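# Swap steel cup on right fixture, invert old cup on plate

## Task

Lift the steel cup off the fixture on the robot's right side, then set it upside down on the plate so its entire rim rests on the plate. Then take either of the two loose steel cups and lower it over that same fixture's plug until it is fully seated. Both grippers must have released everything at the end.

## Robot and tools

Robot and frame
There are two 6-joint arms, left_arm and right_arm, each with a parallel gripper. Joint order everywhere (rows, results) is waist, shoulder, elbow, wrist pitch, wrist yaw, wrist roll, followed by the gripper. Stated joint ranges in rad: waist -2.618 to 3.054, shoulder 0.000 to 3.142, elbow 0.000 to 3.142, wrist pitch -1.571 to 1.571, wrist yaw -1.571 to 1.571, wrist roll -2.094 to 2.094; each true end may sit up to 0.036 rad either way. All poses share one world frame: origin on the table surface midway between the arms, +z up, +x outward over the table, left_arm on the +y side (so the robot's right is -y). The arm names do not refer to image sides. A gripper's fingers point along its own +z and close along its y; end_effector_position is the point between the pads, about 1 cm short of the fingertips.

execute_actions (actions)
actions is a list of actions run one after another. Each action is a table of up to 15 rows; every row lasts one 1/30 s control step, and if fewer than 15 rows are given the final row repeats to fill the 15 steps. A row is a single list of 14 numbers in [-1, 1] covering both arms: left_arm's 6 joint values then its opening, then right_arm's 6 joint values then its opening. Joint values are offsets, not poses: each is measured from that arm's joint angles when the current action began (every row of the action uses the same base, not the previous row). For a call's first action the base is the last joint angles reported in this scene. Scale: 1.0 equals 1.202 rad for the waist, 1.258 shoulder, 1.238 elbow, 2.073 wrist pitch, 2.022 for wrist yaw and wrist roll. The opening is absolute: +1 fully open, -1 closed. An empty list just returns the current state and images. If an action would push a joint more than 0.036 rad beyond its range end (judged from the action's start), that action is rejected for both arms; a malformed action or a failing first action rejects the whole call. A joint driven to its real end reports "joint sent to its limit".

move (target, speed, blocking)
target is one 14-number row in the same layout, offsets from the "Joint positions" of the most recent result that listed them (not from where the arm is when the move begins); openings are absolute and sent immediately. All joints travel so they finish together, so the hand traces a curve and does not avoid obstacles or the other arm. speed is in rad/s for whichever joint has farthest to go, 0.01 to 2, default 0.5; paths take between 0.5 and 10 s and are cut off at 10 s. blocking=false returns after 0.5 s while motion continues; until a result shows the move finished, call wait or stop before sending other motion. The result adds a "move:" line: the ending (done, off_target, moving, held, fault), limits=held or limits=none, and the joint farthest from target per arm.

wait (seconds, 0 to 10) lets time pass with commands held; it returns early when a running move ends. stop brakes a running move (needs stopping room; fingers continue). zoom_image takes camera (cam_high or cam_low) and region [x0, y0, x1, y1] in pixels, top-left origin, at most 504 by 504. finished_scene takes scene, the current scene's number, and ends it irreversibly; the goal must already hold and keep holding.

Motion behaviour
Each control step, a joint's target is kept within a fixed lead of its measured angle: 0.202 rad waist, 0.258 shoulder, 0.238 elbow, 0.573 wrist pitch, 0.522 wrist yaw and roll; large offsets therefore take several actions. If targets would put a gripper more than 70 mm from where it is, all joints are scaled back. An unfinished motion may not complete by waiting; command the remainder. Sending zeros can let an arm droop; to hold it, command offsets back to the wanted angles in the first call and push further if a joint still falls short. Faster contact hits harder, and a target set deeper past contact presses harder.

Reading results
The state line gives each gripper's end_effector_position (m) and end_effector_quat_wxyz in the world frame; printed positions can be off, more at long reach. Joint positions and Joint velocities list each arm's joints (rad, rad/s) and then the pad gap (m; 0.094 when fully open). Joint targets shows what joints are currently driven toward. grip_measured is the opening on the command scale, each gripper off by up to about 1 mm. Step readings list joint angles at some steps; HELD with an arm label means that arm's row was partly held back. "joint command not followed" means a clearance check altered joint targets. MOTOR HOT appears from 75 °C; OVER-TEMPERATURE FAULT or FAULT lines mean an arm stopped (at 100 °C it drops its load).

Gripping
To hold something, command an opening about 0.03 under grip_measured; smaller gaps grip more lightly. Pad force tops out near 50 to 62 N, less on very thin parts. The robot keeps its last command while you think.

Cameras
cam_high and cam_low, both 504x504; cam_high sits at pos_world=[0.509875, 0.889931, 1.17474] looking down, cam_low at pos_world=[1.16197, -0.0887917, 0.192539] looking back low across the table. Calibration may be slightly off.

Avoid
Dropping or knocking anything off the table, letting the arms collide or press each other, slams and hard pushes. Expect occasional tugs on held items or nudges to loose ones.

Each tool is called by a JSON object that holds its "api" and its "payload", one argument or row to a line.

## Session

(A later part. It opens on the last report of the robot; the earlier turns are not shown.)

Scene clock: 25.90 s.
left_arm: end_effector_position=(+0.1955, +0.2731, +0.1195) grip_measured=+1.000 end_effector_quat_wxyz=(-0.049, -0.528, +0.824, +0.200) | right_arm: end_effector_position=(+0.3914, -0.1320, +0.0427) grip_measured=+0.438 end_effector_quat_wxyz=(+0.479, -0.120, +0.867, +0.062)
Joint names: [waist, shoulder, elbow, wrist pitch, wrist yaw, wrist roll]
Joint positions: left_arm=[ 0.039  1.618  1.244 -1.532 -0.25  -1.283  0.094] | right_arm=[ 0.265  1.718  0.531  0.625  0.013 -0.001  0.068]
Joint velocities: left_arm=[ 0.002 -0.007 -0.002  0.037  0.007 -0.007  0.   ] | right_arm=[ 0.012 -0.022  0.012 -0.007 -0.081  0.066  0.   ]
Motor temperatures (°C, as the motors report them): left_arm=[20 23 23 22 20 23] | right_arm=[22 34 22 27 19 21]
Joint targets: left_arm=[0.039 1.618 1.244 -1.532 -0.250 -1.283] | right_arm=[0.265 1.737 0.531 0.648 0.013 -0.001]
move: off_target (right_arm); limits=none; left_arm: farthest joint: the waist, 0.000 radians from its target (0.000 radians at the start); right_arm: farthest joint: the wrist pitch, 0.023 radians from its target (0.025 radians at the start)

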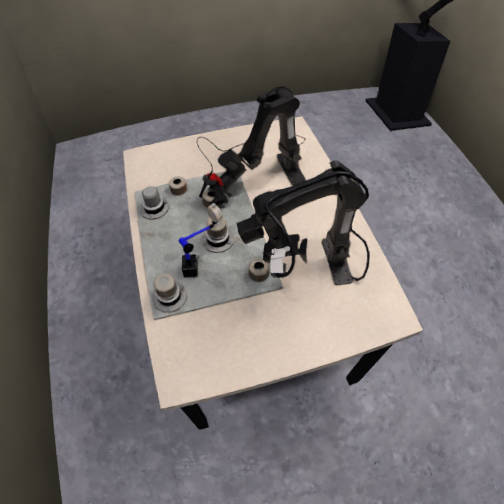

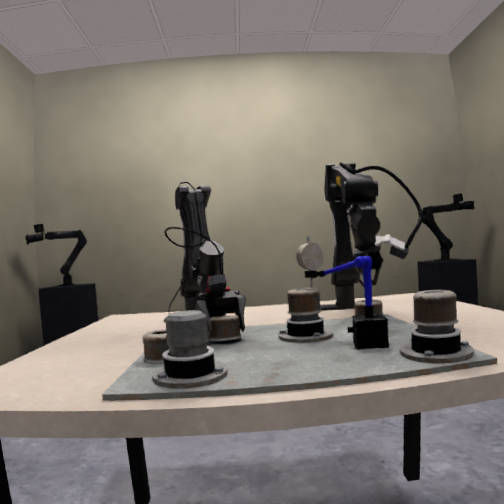

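{"api": "move", "payload": {
  "target": [0,0,0,0,0,0,1,0,0.02,0,-0.015,0,0,0.2],
  "speed": 0.05
}}

{"api": "move", "payload": {
  "target": [0,0,0,0,0,0,1,0,0,0,0,0,0,1]
}}

{"api": "move", "payload": {
  "target": [0,0,0,0,0,0,1,0,-0.22,0.13,-0.2,0,0,1]
}}

{"api": "zoom_image", "payload": {
  "camera": "cam_high",
  "region": [120,140,260,250]
}}

{"api": "zoom_image", "payload": {
  "camera": "cam_low",
  "region": [120,230,280,390]
}}

Scene clock: 27.00 s.
left_arm: end_effector_position=(+0.1955, +0.2731, +0.1195) grip_measured=+1.000 end_effector_quat_wxyz=(-0.049, -0.528, +0.824, +0.200) | right_arm: end_effector_position=(+0.3912, -0.1320, +0.0424) grip_measured=+0.438 end_effector_quat_wxyz=(+0.479, -0.120, +0.867, +0.062)
Joint names: [waist, shoulder, elbow, wrist pitch, wrist yaw, wrist roll]
Joint positions: left_arm=[ 0.039  1.618  1.244 -1.532 -0.25  -1.283  0.094] | right_arm=[ 0.265  1.718  0.531  0.624  0.013 -0.001  0.068]
Joint velocities: left_arm=[ 0.007 -0.007 -0.002 -0.022  0.037 -0.007  0.   ] | right_arm=[-0.022 -0.012 -0.002 -0.037 -0.007  0.037 -0.001]
Motor temperatures (°C, as the motors report them): left_arm=[20 23 23 22 20 23] | right_arm=[22 34 22 27 19 21]
Joint targets: left_arm=[0.039 1.618 1.244 -1.532 -0.250 -1.283] | right_arm=[0.265 1.743 0.531 0.594 0.013 -0.001]
move: off_target (right_arm); limits=none; left_arm: farthest joint: the waist, 0.000 radians from its target (0.000 radians at the start); right_arm: farthest joint: the wrist pitch, 0.030 radians from its target (0.031 radians at the start)

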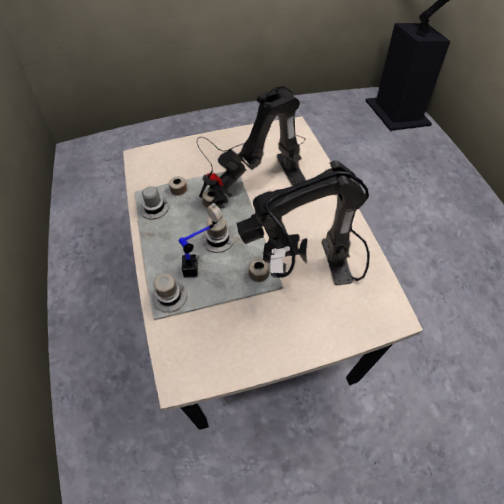

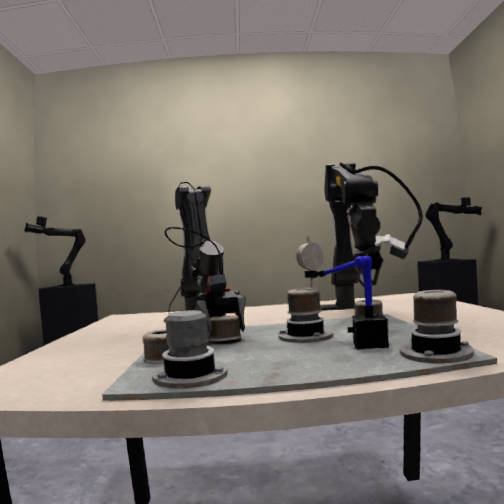

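Scene clock: 27.50 s.
left_arm: end_effector_position=(+0.1955, +0.2731, +0.1195) grip_measured=+1.000 end_effector_quat_wxyz=(-0.049, -0.528, +0.824, +0.200) | right_arm: end_effector_position=(+0.3912, -0.1320, +0.0424) grip_measured=+1.000 end_effector_quat_wxyz=(+0.479, -0.120, +0.867, +0.062)
Joint names: [waist, shoulder, elbow, wrist pitch, wrist yaw, wrist roll]
Joint positions: left_arm=[ 0.039  1.618  1.244 -1.532 -0.25  -1.283  0.094] | right_arm=[ 0.265  1.718  0.531  0.624  0.013 -0.001  0.094]
Joint velocities: left_arm=[-0.007  0.002 -0.012 -0.037  0.007 -0.037  0.   ] | right_arm=[ 0.017 -0.022 -0.002 -0.037 -0.081  0.022  0.   ]
Motor temperatures (°C, as the motors report them): left_arm=[20 23 23 22 20 23] | right_arm=[22 34 22 27 19 21]
Joint targets: left_arm=[0.039 1.618 1.244 -1.532 -0.250 -1.283] | right_arm=[0.265 1.718 0.531 0.624 0.013 -0.001]
move: done; limits=none; left_arm: farthest joint: the waist, 0.000 radians from its target (0.000 radians at the start); right_arm: farthest joint: the waist, 0.000 radians from its target (0.000 radians at the start)

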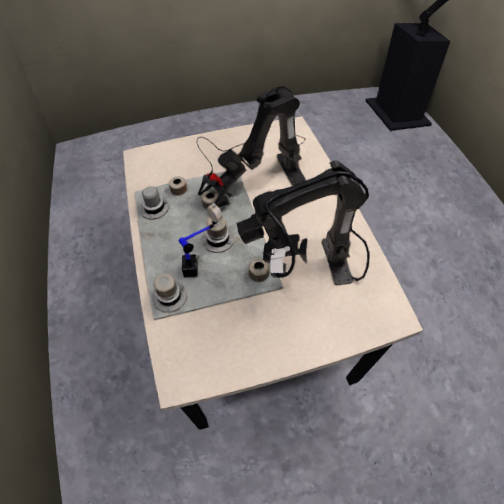

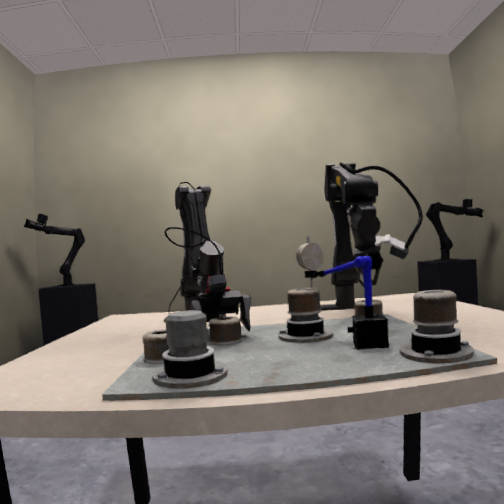

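Scene clock: 29.13 s.
left_arm: end_effector_position=(+0.1955, +0.2731, +0.1195) grip_measured=+1.000 end_effector_quat_wxyz=(-0.049, -0.528, +0.824, +0.200) | right_arm: end_effector_position=(+0.3913, -0.1320, +0.1158) grip_measured=+1.000 end_effector_quat_wxyz=(+0.478, -0.121, +0.868, +0.062)
Joint names: [waist, shoulder, elbow, wrist pitch, wrist yaw, wrist roll]
Joint positions: left_arm=[ 0.039  1.618  1.244 -1.532 -0.25  -1.283  0.094] | right_arm=[ 0.265  1.463  0.67   0.228  0.013 -0.001  0.094]
Joint velocities: left_arm=[ 0.007 -0.002 -0.027 -0.095 -0.066 -0.051  0.   ] | right_arm=[-0.012 -0.002 -0.002  0.037 -0.037 -0.022  0.   ]
Motor temperatures (°C, as the motors report them): left_arm=[20 23 23 22 20 23] | right_arm=[22 33 22 27 19 21]
Joint targets: left_arm=[0.039 1.618 1.244 -1.532 -0.250 -1.283] | right_arm=[0.265 1.441 0.692 0.209 0.013 -0.001]
move: off_target (right_arm); limits=none; left_arm: farthest joint: the waist, 0.000 radians from its target (0.000 radians at the start); right_arm: farthest joint: the shoulder, 0.022 radians from its target (0.277 radians at the start)

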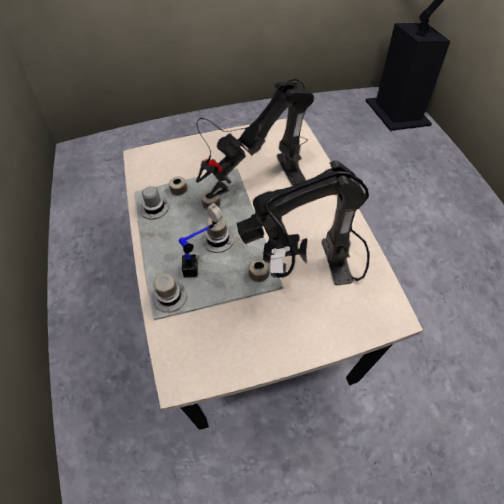

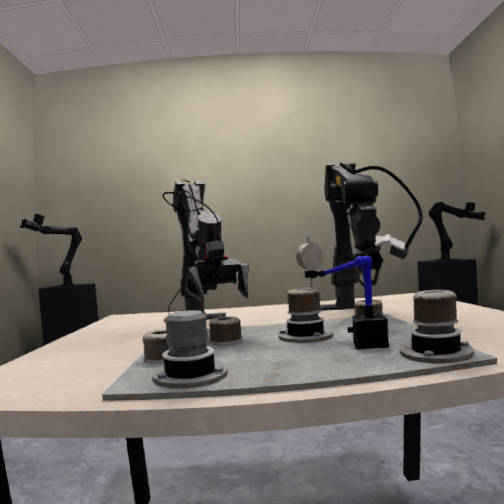

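Region (120, 140, 260, 250) of cam_high's 504x504 image, scaled by 3.600, with more detail than that image has; it fills the top 396 rows of this view, and the rest is white.

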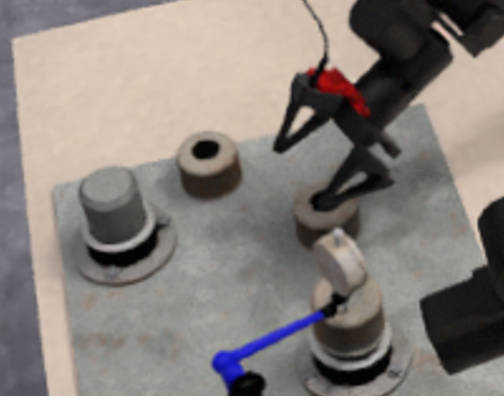

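Region (120, 230, 280, 390) of cam_low's 504x504 image, scaled by 3.150, with more detail than that image has.

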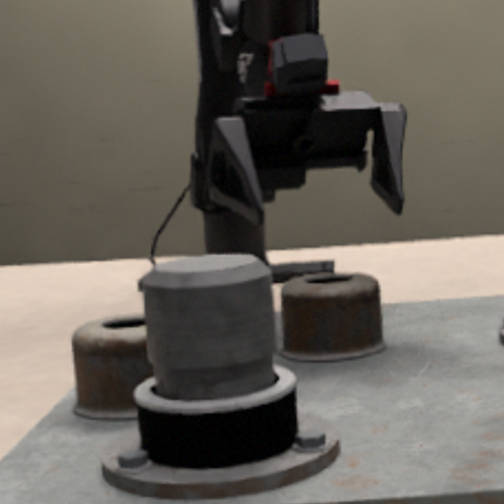

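{"api": "move", "payload": {
  "target": [0,0,0,0,0,0,1,-0.236,0.276,0.34,-0.033,-0.008,0,1]
}}

{"api": "zoom_image", "payload": {
  "camera": "cam_high",
  "region": [120,140,260,250]
}}

{"api": "zoom_image", "payload": {
  "camera": "cam_low",
  "region": [90,230,250,390]
}}

Scene clock: 31.10 s.
left_arm: end_effector_position=(+0.1955, +0.2731, +0.1195) grip_measured=+1.000 end_effector_quat_wxyz=(-0.049, -0.528, +0.824, +0.200) | right_arm: end_effector_position=(+0.5042, -0.2464, +0.1263) grip_measured=+1.000 end_effector_quat_wxyz=(+0.487, +0.001, +0.873, -0.002)
Joint names: [waist, shoulder, elbow, wrist pitch, wrist yaw, wrist roll]
Joint positions: left_arm=[ 0.039  1.618  1.244 -1.532 -0.25  -1.283  0.094] | right_arm=[-0.017  1.797  1.065  0.179  0.005 -0.001  0.094]
Joint velocities: left_arm=[-0.022 -0.002  0.002 -0.066  0.022  0.037  0.   ] | right_arm=[ 0.007  0.012  0.017  0.022 -0.051 -0.066  0.   ]
Motor temperatures (°C, as the motors report them): left_arm=[20 24 23 22 20 23] | right_arm=[22 33 22 27 19 21]
Joint targets: left_arm=[0.039 1.618 1.244 -1.532 -0.250 -1.283] | right_arm=[-0.019 1.810 1.092 0.160 -0.004 -0.001]
move: off_target (right_arm); limits=none; left_arm: farthest joint: the waist, 0.000 radians from its target (0.000 radians at the start); right_arm: farthest joint: the elbow, 0.026 radians from its target (0.420 radians at the start)

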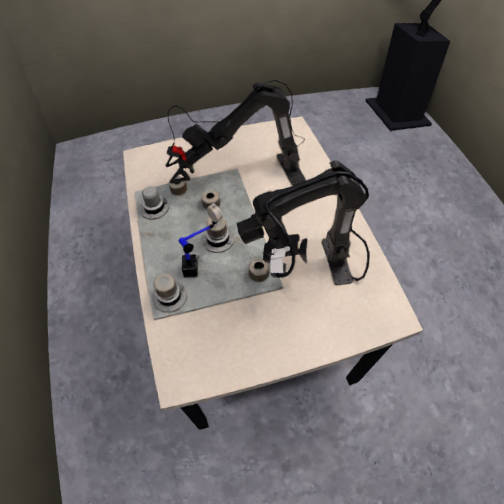

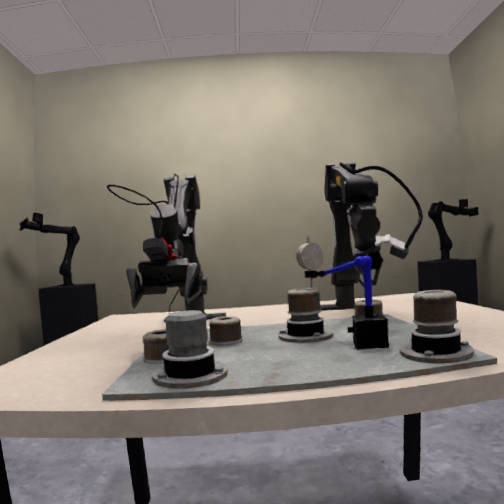

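Region (120, 140, 260, 250) of cam_high's 504x504 image, scaled by 3.600, with more detail than that image has; it fills the top 396 rows of this view, and the rest is white.

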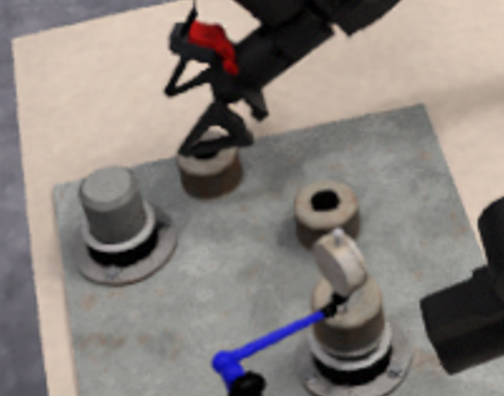

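Region (90, 230, 250, 390) of cam_low's 504x504 image, scaled by 3.150, with more detail than that image has.

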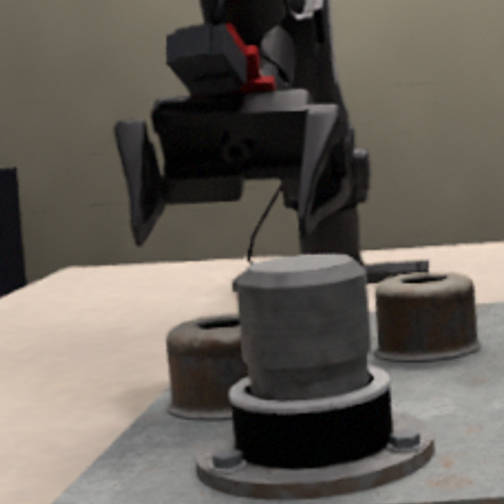

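Centred. Descend.

{"api": "move", "payload": {
  "target": [0,0,0,0,0,0,1,0,0.168,-0.103,0.154,0,0,1],
  "speed": 0.3
}}

{"api": "zoom_image", "payload": {
  "camera": "cam_high",
  "region": [120,140,260,250]
}}

{"api": "zoom_image", "payload": {
  "camera": "cam_low",
  "region": [90,230,250,390]
}}

Scene clock: 33.10 s.
left_arm: end_effector_position=(+0.1955, +0.2731, +0.1195) grip_measured=+1.000 end_effector_quat_wxyz=(-0.049, -0.528, +0.824, +0.200) | right_arm: end_effector_position=(+0.5041, -0.2464, +0.0429) grip_measured=+1.000 end_effector_quat_wxyz=(+0.481, +0.001, +0.877, -0.002)
Joint names: [waist, shoulder, elbow, wrist pitch, wrist yaw, wrist roll]
Joint positions: left_arm=[ 0.039  1.618  1.244 -1.532 -0.25  -1.283  0.094] | right_arm=[-0.017  1.998  0.948  0.483  0.005 -0.001  0.094]
Joint velocities: left_arm=[-0.022 -0.002 -0.007  0.11   0.007  0.051  0.   ] | right_arm=[-0.002  0.012  0.012  0.022 -0.022  0.037  0.   ]
Motor temperatures (°C, as the motors report them): left_arm=[20 24 23 22 20 23] | right_arm=[22 33 22 27 19 21]
Joint targets: left_arm=[0.039 1.618 1.244 -1.532 -0.250 -1.283] | right_arm=[-0.017 2.008 0.938 0.498 0.005 -0.001]
move: done; limits=none; left_arm: farthest joint: the waist, 0.000 radians from its target (0.000 radians at the start); right_arm: farthest joint: the wrist pitch, 0.015 radians from its target (0.319 radians at the start)

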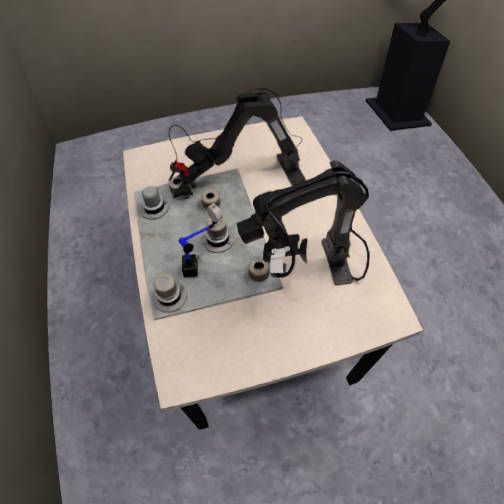

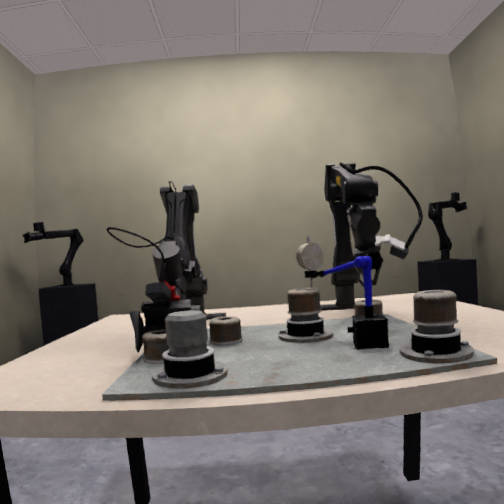

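Region (120, 140, 260, 250) of cam_high's 504x504 image, scaled by 3.600, with more detail than that image has; it fills the top 396 rows of this view, and the rest is white.

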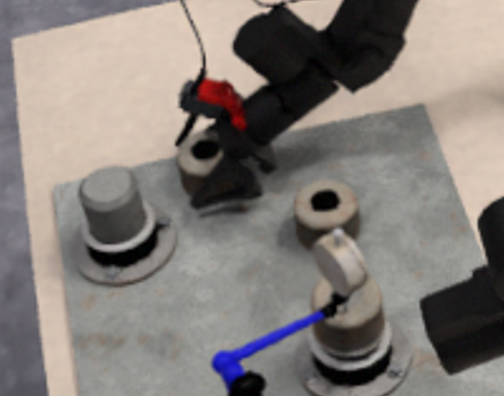

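Region (90, 230, 250, 390) of cam_low's 504x504 image, scaled by 3.150, with more detail than that image has.

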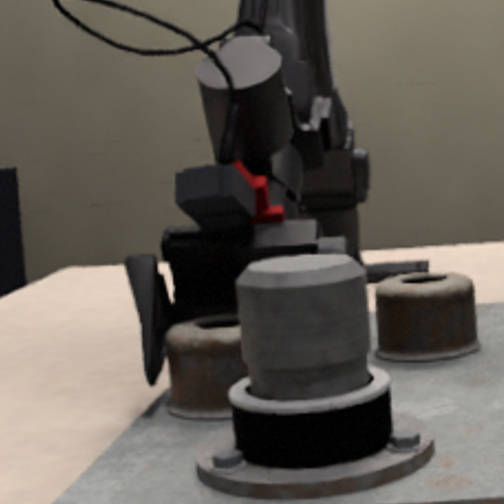

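{"api": "move", "payload": {
  "target": [0,0,0,0,0,0,1,-0.008,0,0,0,0,0,0.2]
}}

{"api": "move", "payload": {
  "target": [0,0,0,0,0,0,1,0,-0.245,0.233,-0.243,0,0,0.2],
  "speed": 0.35
}}

Scene clock: 33.97 s.
left_arm: end_effector_position=(+0.1955, +0.2731, +0.1195) grip_measured=+1.000 end_effector_quat_wxyz=(-0.049, -0.528, +0.824, +0.200) | right_arm: end_effector_position=(+0.5041, -0.2474, +0.0429) grip_measured=+0.438 end_effector_quat_wxyz=(+0.481, +0.002, +0.877, -0.004)
Joint names: [waist, shoulder, elbow, wrist pitch, wrist yaw, wrist roll]
Joint positions: left_arm=[ 0.039  1.618  1.244 -1.532 -0.25  -1.283  0.094] | right_arm=[-0.018  1.998  0.948  0.483  0.008 -0.001  0.068]
Joint velocities: left_arm=[-0.017  0.002  0.007 -0.037 -0.051  0.022  0.   ] | right_arm=[ 0.002  0.002 -0.017  0.022 -0.007 -0.007  0.001]
Motor temperatures (°C, as the motors report them): left_arm=[20 24 23 22 20 23] | right_arm=[22 33 22 27 19 21]
Joint targets: left_arm=[0.039 1.618 1.244 -1.532 -0.250 -1.283] | right_arm=[-0.027 1.998 0.948 0.483 0.005 -0.001]
move: done; limits=none; left_arm: farthest joint: the waist, 0.000 radians from its target (0.000 radians at the start); right_arm: farthest joint: the waist, 0.009 radians from its target (0.010 radians at the start)

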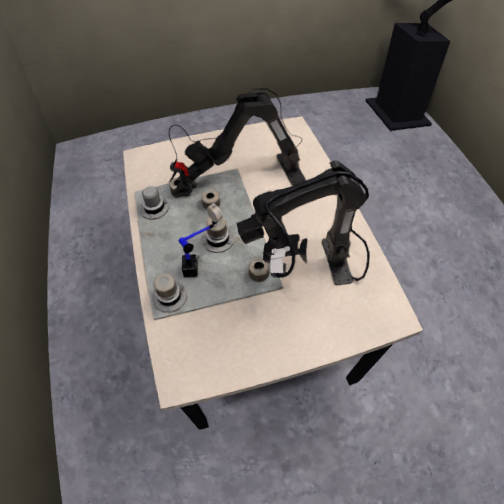

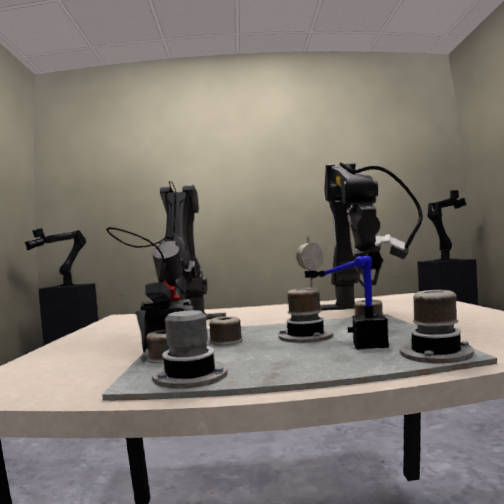

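Scene clock: 36.17 s.
left_arm: end_effector_position=(+0.1955, +0.2731, +0.1195) grip_measured=+1.000 end_effector_quat_wxyz=(-0.049, -0.528, +0.824, +0.200) | right_arm: end_effector_position=(+0.5036, -0.2474, +0.1785) grip_measured=+0.438 end_effector_quat_wxyz=(+0.484, +0.001, +0.875, -0.004)
Joint names: [waist, shoulder, elbow, wrist pitch, wrist yaw, wrist roll]
Joint positions: left_arm=[ 0.039  1.618  1.244 -1.532 -0.25  -1.283  0.094] | right_arm=[-0.018  1.721  1.205 -0.045  0.008 -0.002  0.068]
Joint velocities: left_arm=[ 0.002  0.012 -0.022 -0.037  0.022 -0.007  0.   ] | right_arm=[ 0.012 -0.012  0.002  0.066 -0.022  0.051  0.   ]
Motor temperatures (°C, as the motors report them): left_arm=[20 24 23 22 20 23] | right_arm=[22 33 23 27 19 21]
Joint targets: left_arm=[0.039 1.618 1.244 -1.532 -0.250 -1.283] | right_arm=[-0.018 1.690 1.237 -0.021 0.008 -0.002]
move: off_target (right_arm); limits=none; left_arm: farthest joint: the waist, 0.000 radians from its target (0.000 radians at the start); right_arm: farthest joint: the elbow, 0.032 radians from its target (0.288 radians at the start)

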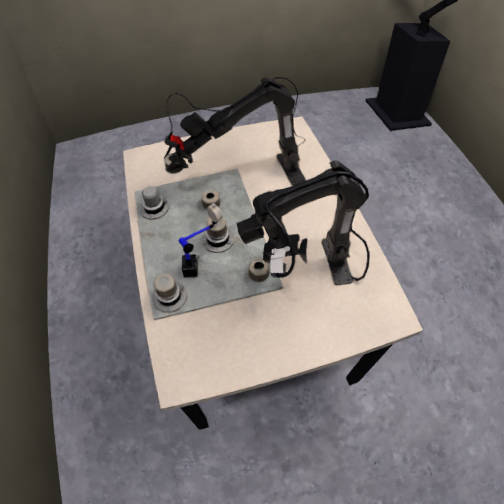

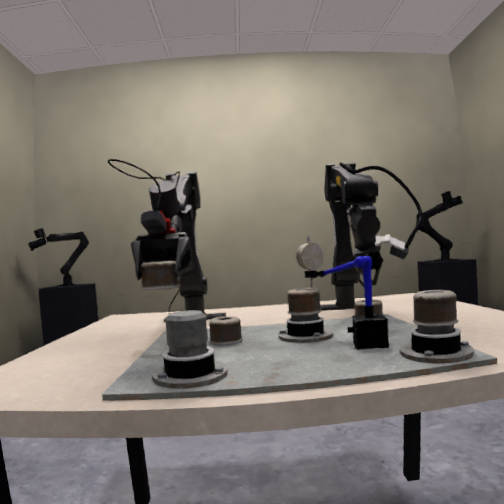

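{"api": "move", "payload": {
  "target": [0,0,0,0,0,0,1,0.089,0.358,0.485,-0.043,0,0,0.2],
  "speed": 0.35
}}

{"api": "zoom_image", "payload": {
  "camera": "cam_low",
  "region": [120,230,280,390]
}}

{"api": "zoom_image", "payload": {
  "camera": "cam_high",
  "region": [110,140,220,250]
}}

Scene clock: 38.60 s.
left_arm: end_effector_position=(+0.1955, +0.2731, +0.1195) grip_measured=+1.000 end_effector_quat_wxyz=(-0.049, -0.528, +0.824, +0.200) | right_arm: end_effector_position=(+0.6159, -0.1851, +0.1594) grip_measured=+0.438 end_effector_quat_wxyz=(+0.480, -0.042, +0.876, +0.020)
Joint names: [waist, shoulder, elbow, wrist pitch, wrist yaw, wrist roll]
Joint positions: left_arm=[ 0.039  1.618  1.244 -1.532 -0.25  -1.283  0.094] | right_arm=[ 0.082  2.174  1.764 -0.158  0.008 -0.002  0.068]
Joint velocities: left_arm=[ 0.002 -0.012 -0.012 -0.037 -0.081  0.037  0.   ] | right_arm=[ 0.007 -0.012 -0.007 -0.037  0.007 -0.007  0.   ]
Motor temperatures (°C, as the motors report them): left_arm=[20 24 23 22 20 23] | right_arm=[22 33 23 27 19 21]
Joint targets: left_arm=[0.039 1.618 1.244 -1.532 -0.250 -1.283] | right_arm=[0.089 2.171 1.805 -0.134 0.008 -0.002]
move: off_target (right_arm); limits=none; left_arm: farthest joint: the waist, 0.000 radians from its target (0.000 radians at the start); right_arm: farthest joint: the elbow, 0.041 radians from its target (0.601 radians at the start)

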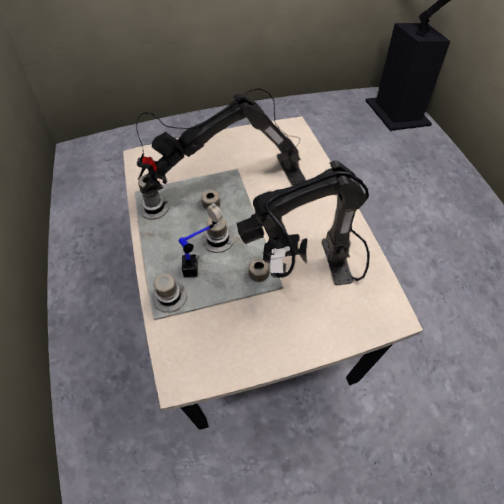

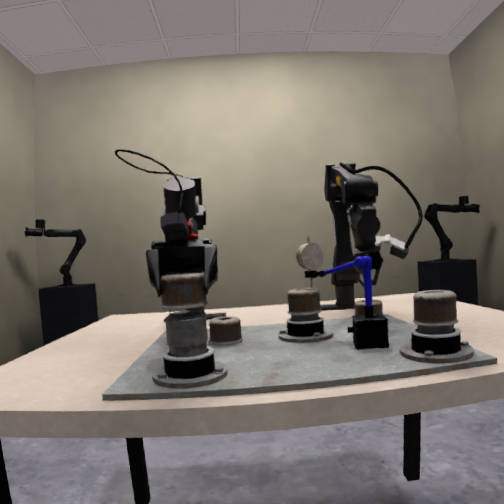

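Region (120, 230, 280, 390) of cam_low's 504x504 image, scaled by 3.150, with more detail than that image has.

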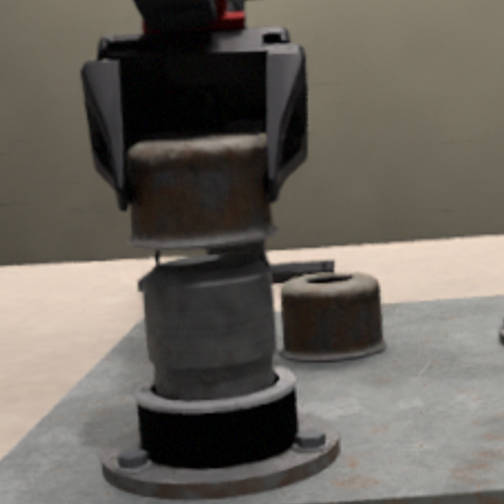

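Region (110, 140, 220, 250) of cam_high's 504x504 image, scaled by 4.582, with more detail than that image has.

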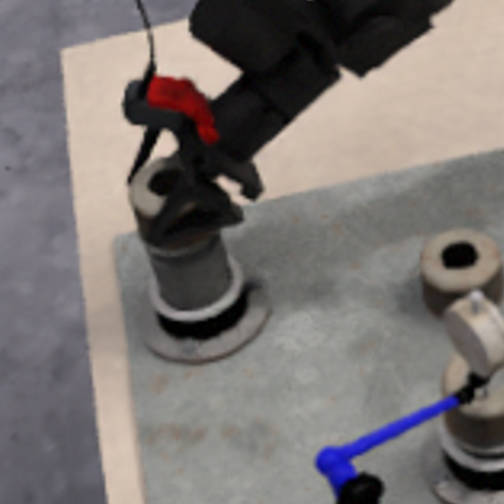

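{"api": "move", "payload": {
  "target": [0,0,0,0,0,0,1,0.004,0.022,0.01,0.03,0,0,0.2],
  "speed": 0.06
}}

{"api": "zoom_image", "payload": {
  "camera": "cam_low",
  "region": [120,230,280,390]
}}

{"api": "zoom_image", "payload": {
  "camera": "cam_high",
  "region": [110,140,220,250]
}}

Scene clock: 40.13 s.
left_arm: end_effector_position=(+0.1955, +0.2731, +0.1195) grip_measured=+1.000 end_effector_quat_wxyz=(-0.049, -0.528, +0.824, +0.200) | right_arm: end_effector_position=(+0.6173, -0.1850, +0.1424) grip_measured=+0.438 end_effector_quat_wxyz=(+0.469, -0.043, +0.882, +0.019)
Joint names: [waist, shoulder, elbow, wrist pitch, wrist yaw, wrist roll]
Joint positions: left_arm=[ 0.039  1.618  1.244 -1.532 -0.25  -1.283  0.094] | right_arm=[ 0.082  2.203  1.764 -0.155  0.008 -0.002  0.068]
Joint velocities: left_arm=[-0.012 -0.002  0.007 -0.022 -0.037 -0.037  0.   ] | right_arm=[-0.002  0.017  0.002  0.007  0.022 -0.051  0.   ]
Motor temperatures (°C, as the motors report them): left_arm=[20 24 23 22 20 23] | right_arm=[22 33 23 28 19 21]
Joint targets: left_arm=[0.039 1.618 1.244 -1.532 -0.250 -1.283] | right_arm=[0.087 2.202 1.777 -0.096 0.008 -0.002]
move: off_target (right_arm); limits=none; left_arm: farthest joint: the waist, 0.000 radians from its target (0.000 radians at the start); right_arm: farthest joint: the wrist pitch, 0.060 radians from its target (0.063 radians at the start)

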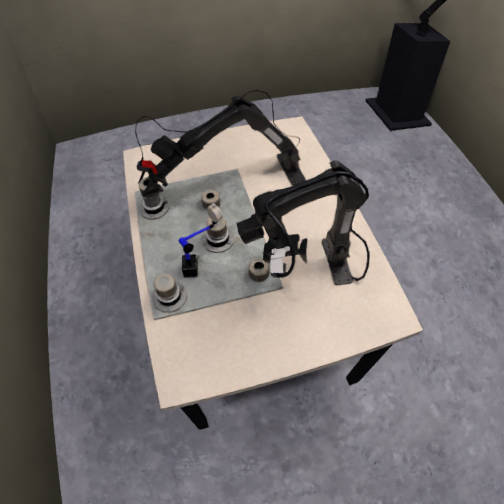

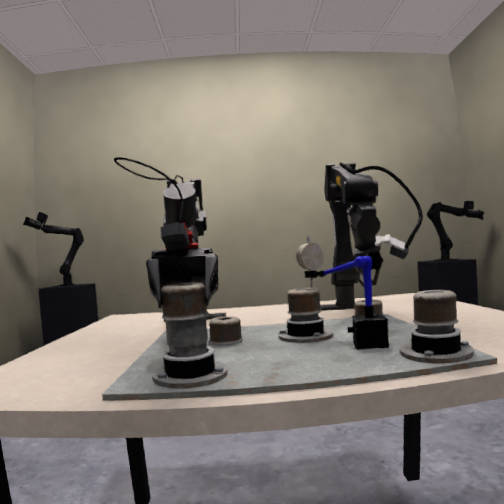

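Region (120, 230, 280, 390) of cam_low's 504x504 image, scaled by 3.150, with more detail than that image has.

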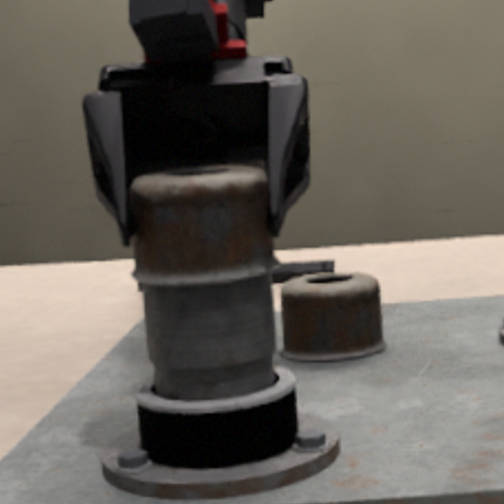

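Region (110, 140, 220, 250) of cam_high's 504x504 image, scaled by 4.582, with more detail than that image has.

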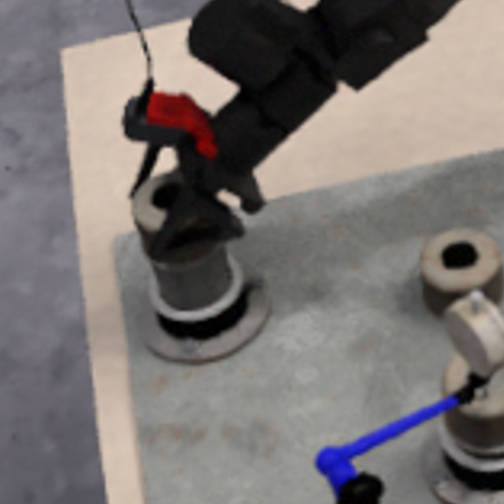

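{"api": "move", "payload": {
  "target": [0,0,0,0,0,0,1,0,-0.005,-0.06,0.078,0,0,0.2],
  "speed": 0.1
}}

{"api": "zoom_image", "payload": {
  "camera": "cam_low",
  "region": [120,230,280,390]
}}

Scene clock: 42.17 s.
left_arm: end_effector_position=(+0.1955, +0.2731, +0.1195) grip_measured=+1.000 end_effector_quat_wxyz=(-0.049, -0.528, +0.824, +0.200) | right_arm: end_effector_position=(+0.6172, -0.1850, +0.1310) grip_measured=+0.438 end_effector_quat_wxyz=(+0.482, -0.042, +0.875, +0.020)
Joint names: [waist, shoulder, elbow, wrist pitch, wrist yaw, wrist roll]
Joint positions: left_arm=[ 0.039  1.618  1.244 -1.532 -0.25  -1.283  0.094] | right_arm=[ 0.082  2.203  1.692 -0.052  0.008 -0.002  0.068]
Joint velocities: left_arm=[0.002 0.002 0.007 0.007 0.022 0.022 0.   ] | right_arm=[-0.027  0.002 -0.002 -0.022  0.007 -0.022 -0.001]
Motor temperatures (°C, as the motors report them): left_arm=[20 24 23 22 20 23] | right_arm=[22 34 23 28 19 21]
Joint targets: left_arm=[0.039 1.618 1.244 -1.532 -0.250 -1.283] | right_arm=[0.082 2.197 1.690 0.006 0.008 -0.002]
move: off_target (right_arm); limits=none; left_arm: farthest joint: the waist, 0.000 radians from its target (0.000 radians at the start); right_arm: farthest joint: the wrist pitch, 0.059 radians from its target (0.161 radians at the start)

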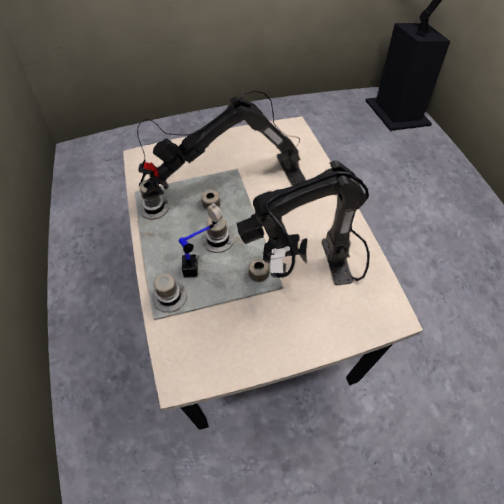

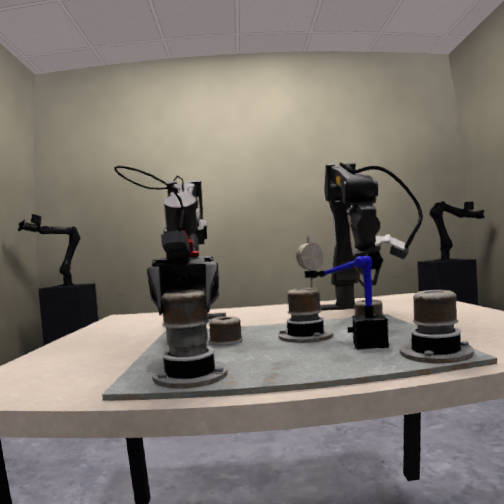

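Region (120, 230, 280, 390) of cam_low's 504x504 image, scaled by 3.150, with more detail than that image has.

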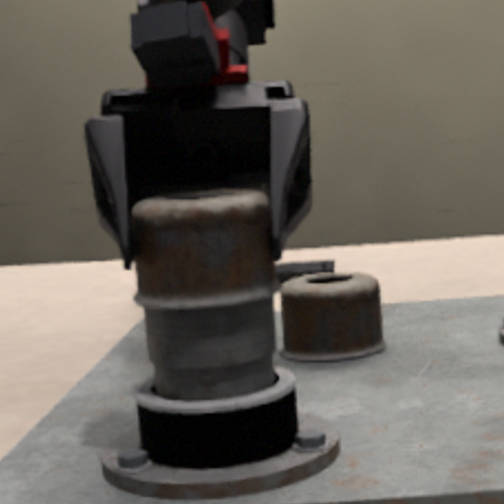

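{"api": "move", "payload": {
  "target": [0,0,0,0,0,0,1,0,0.018,-0.043,0.062,0,0,0.2],
  "speed": 0.1
}}

{"api": "move", "payload": {
  "target": [0,0,0,0,0,0,1,0,0.022,-0.045,0.055,0,0,0.2],
  "speed": 0.1
}}

{"api": "zoom_image", "payload": {
  "camera": "cam_low",
  "region": [120,230,280,390]
}}

Scene clock: 44.00 s.
left_arm: end_effector_position=(+0.1955, +0.2731, +0.1195) grip_measured=+1.000 end_effector_quat_wxyz=(-0.049, -0.528, +0.824, +0.200) | right_arm: end_effector_position=(+0.6173, -0.1850, +0.1117) grip_measured=+0.438 end_effector_quat_wxyz=(+0.485, -0.042, +0.873, +0.020)
Joint names: [waist, shoulder, elbow, wrist pitch, wrist yaw, wrist roll]
Joint positions: left_arm=[ 0.039  1.618  1.244 -1.532 -0.25  -1.283  0.094] | right_arm=[ 0.082  2.225  1.642  0.026  0.008 -0.002  0.068]
Joint velocities: left_arm=[-0.012 -0.017 -0.012 -0.007 -0.007  0.022  0.   ] | right_arm=[-0.017 -0.007 -0.002 -0.007  0.066  0.051 -0.   ]
Motor temperatures (°C, as the motors report them): left_arm=[20 24 23 21 20 23] | right_arm=[22 34 23 28 19 21]
Joint targets: left_arm=[0.039 1.618 1.244 -1.532 -0.250 -1.283] | right_arm=[0.082 2.226 1.638 0.076 0.008 -0.002]
move: off_target (right_arm); limits=none; left_arm: farthest joint: the waist, 0.000 radians from its target (0.000 radians at the start); right_arm: farthest joint: the wrist pitch, 0.050 radians from its target (0.129 radians at the start)

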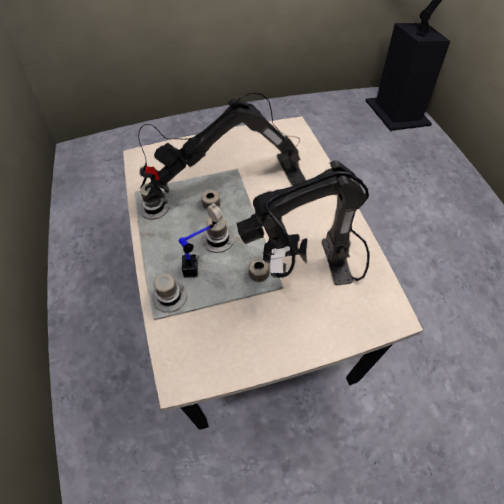

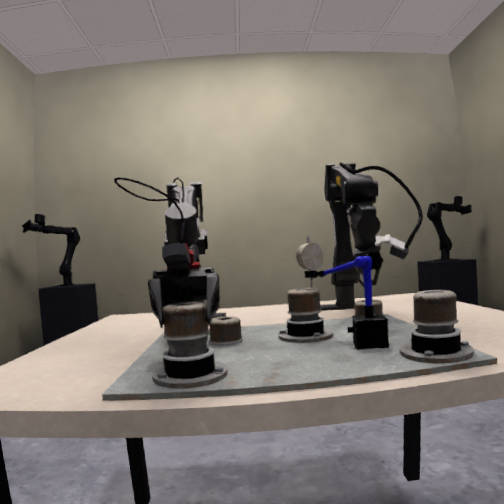

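Scene clock: 45.43 s.
left_arm: end_effector_position=(+0.1955, +0.2731, +0.1195) grip_measured=+1.000 end_effector_quat_wxyz=(-0.049, -0.528, +0.824, +0.200) | right_arm: end_effector_position=(+0.6176, -0.1850, +0.0991) grip_measured=+0.438 end_effector_quat_wxyz=(+0.493, -0.042, +0.869, +0.020)
Joint names: [waist, shoulder, elbow, wrist pitch, wrist yaw, wrist roll]
Joint positions: left_arm=[ 0.039  1.618  1.244 -1.532 -0.25  -1.283  0.094] | right_arm=[ 0.082  2.242  1.598  0.105  0.008 -0.002  0.068]
Joint velocities: left_arm=[ 0.002 -0.007  0.002  0.022 -0.037  0.022  0.   ] | right_arm=[-0.007 -0.022 -0.012  0.022  0.051 -0.007 -0.   ]
Motor temperatures (°C, as the motors report them): left_arm=[20 24 23 21 20 23] | right_arm=[22 34 23 28 19 21]
Joint targets: left_arm=[0.039 1.618 1.244 -1.532 -0.250 -1.283] | right_arm=[0.082 2.253 1.586 0.140 0.008 -0.002]
move: off_target (right_arm); limits=none; left_arm: farthest joint: the waist, 0.000 radians from its target (0.000 radians at the start); right_arm: farthest joint: the wrist pitch, 0.035 radians from its target (0.114 radians at the start)

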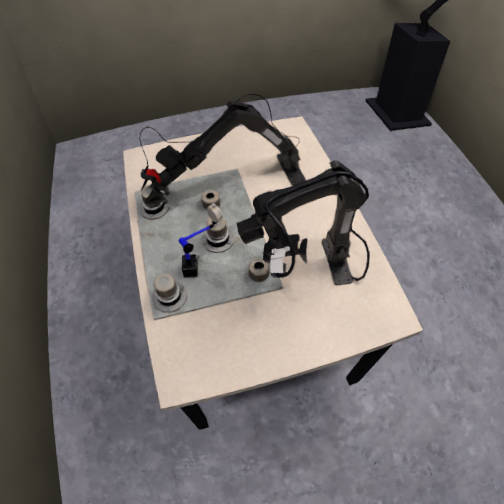

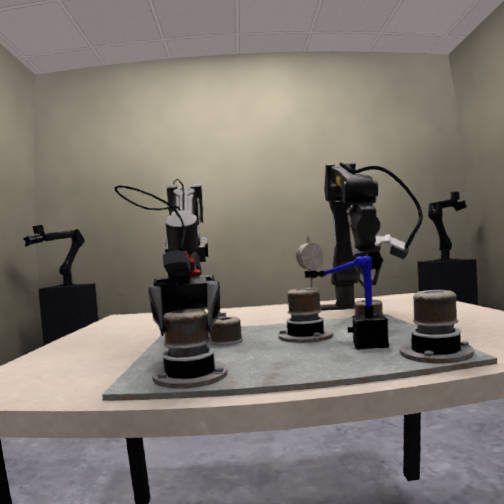

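Region (120, 230, 280, 390) of cam_low's 504x504 image, scaled by 3.150, with more detail than that image has.

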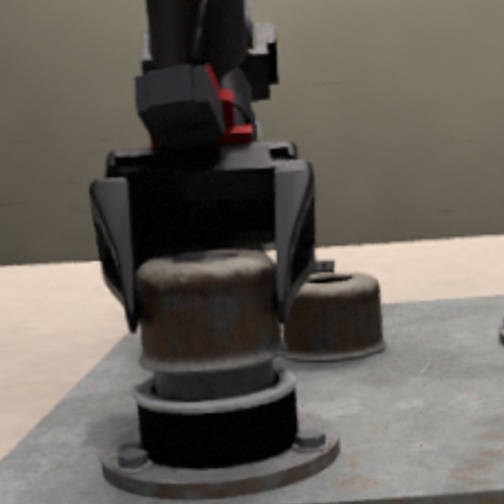

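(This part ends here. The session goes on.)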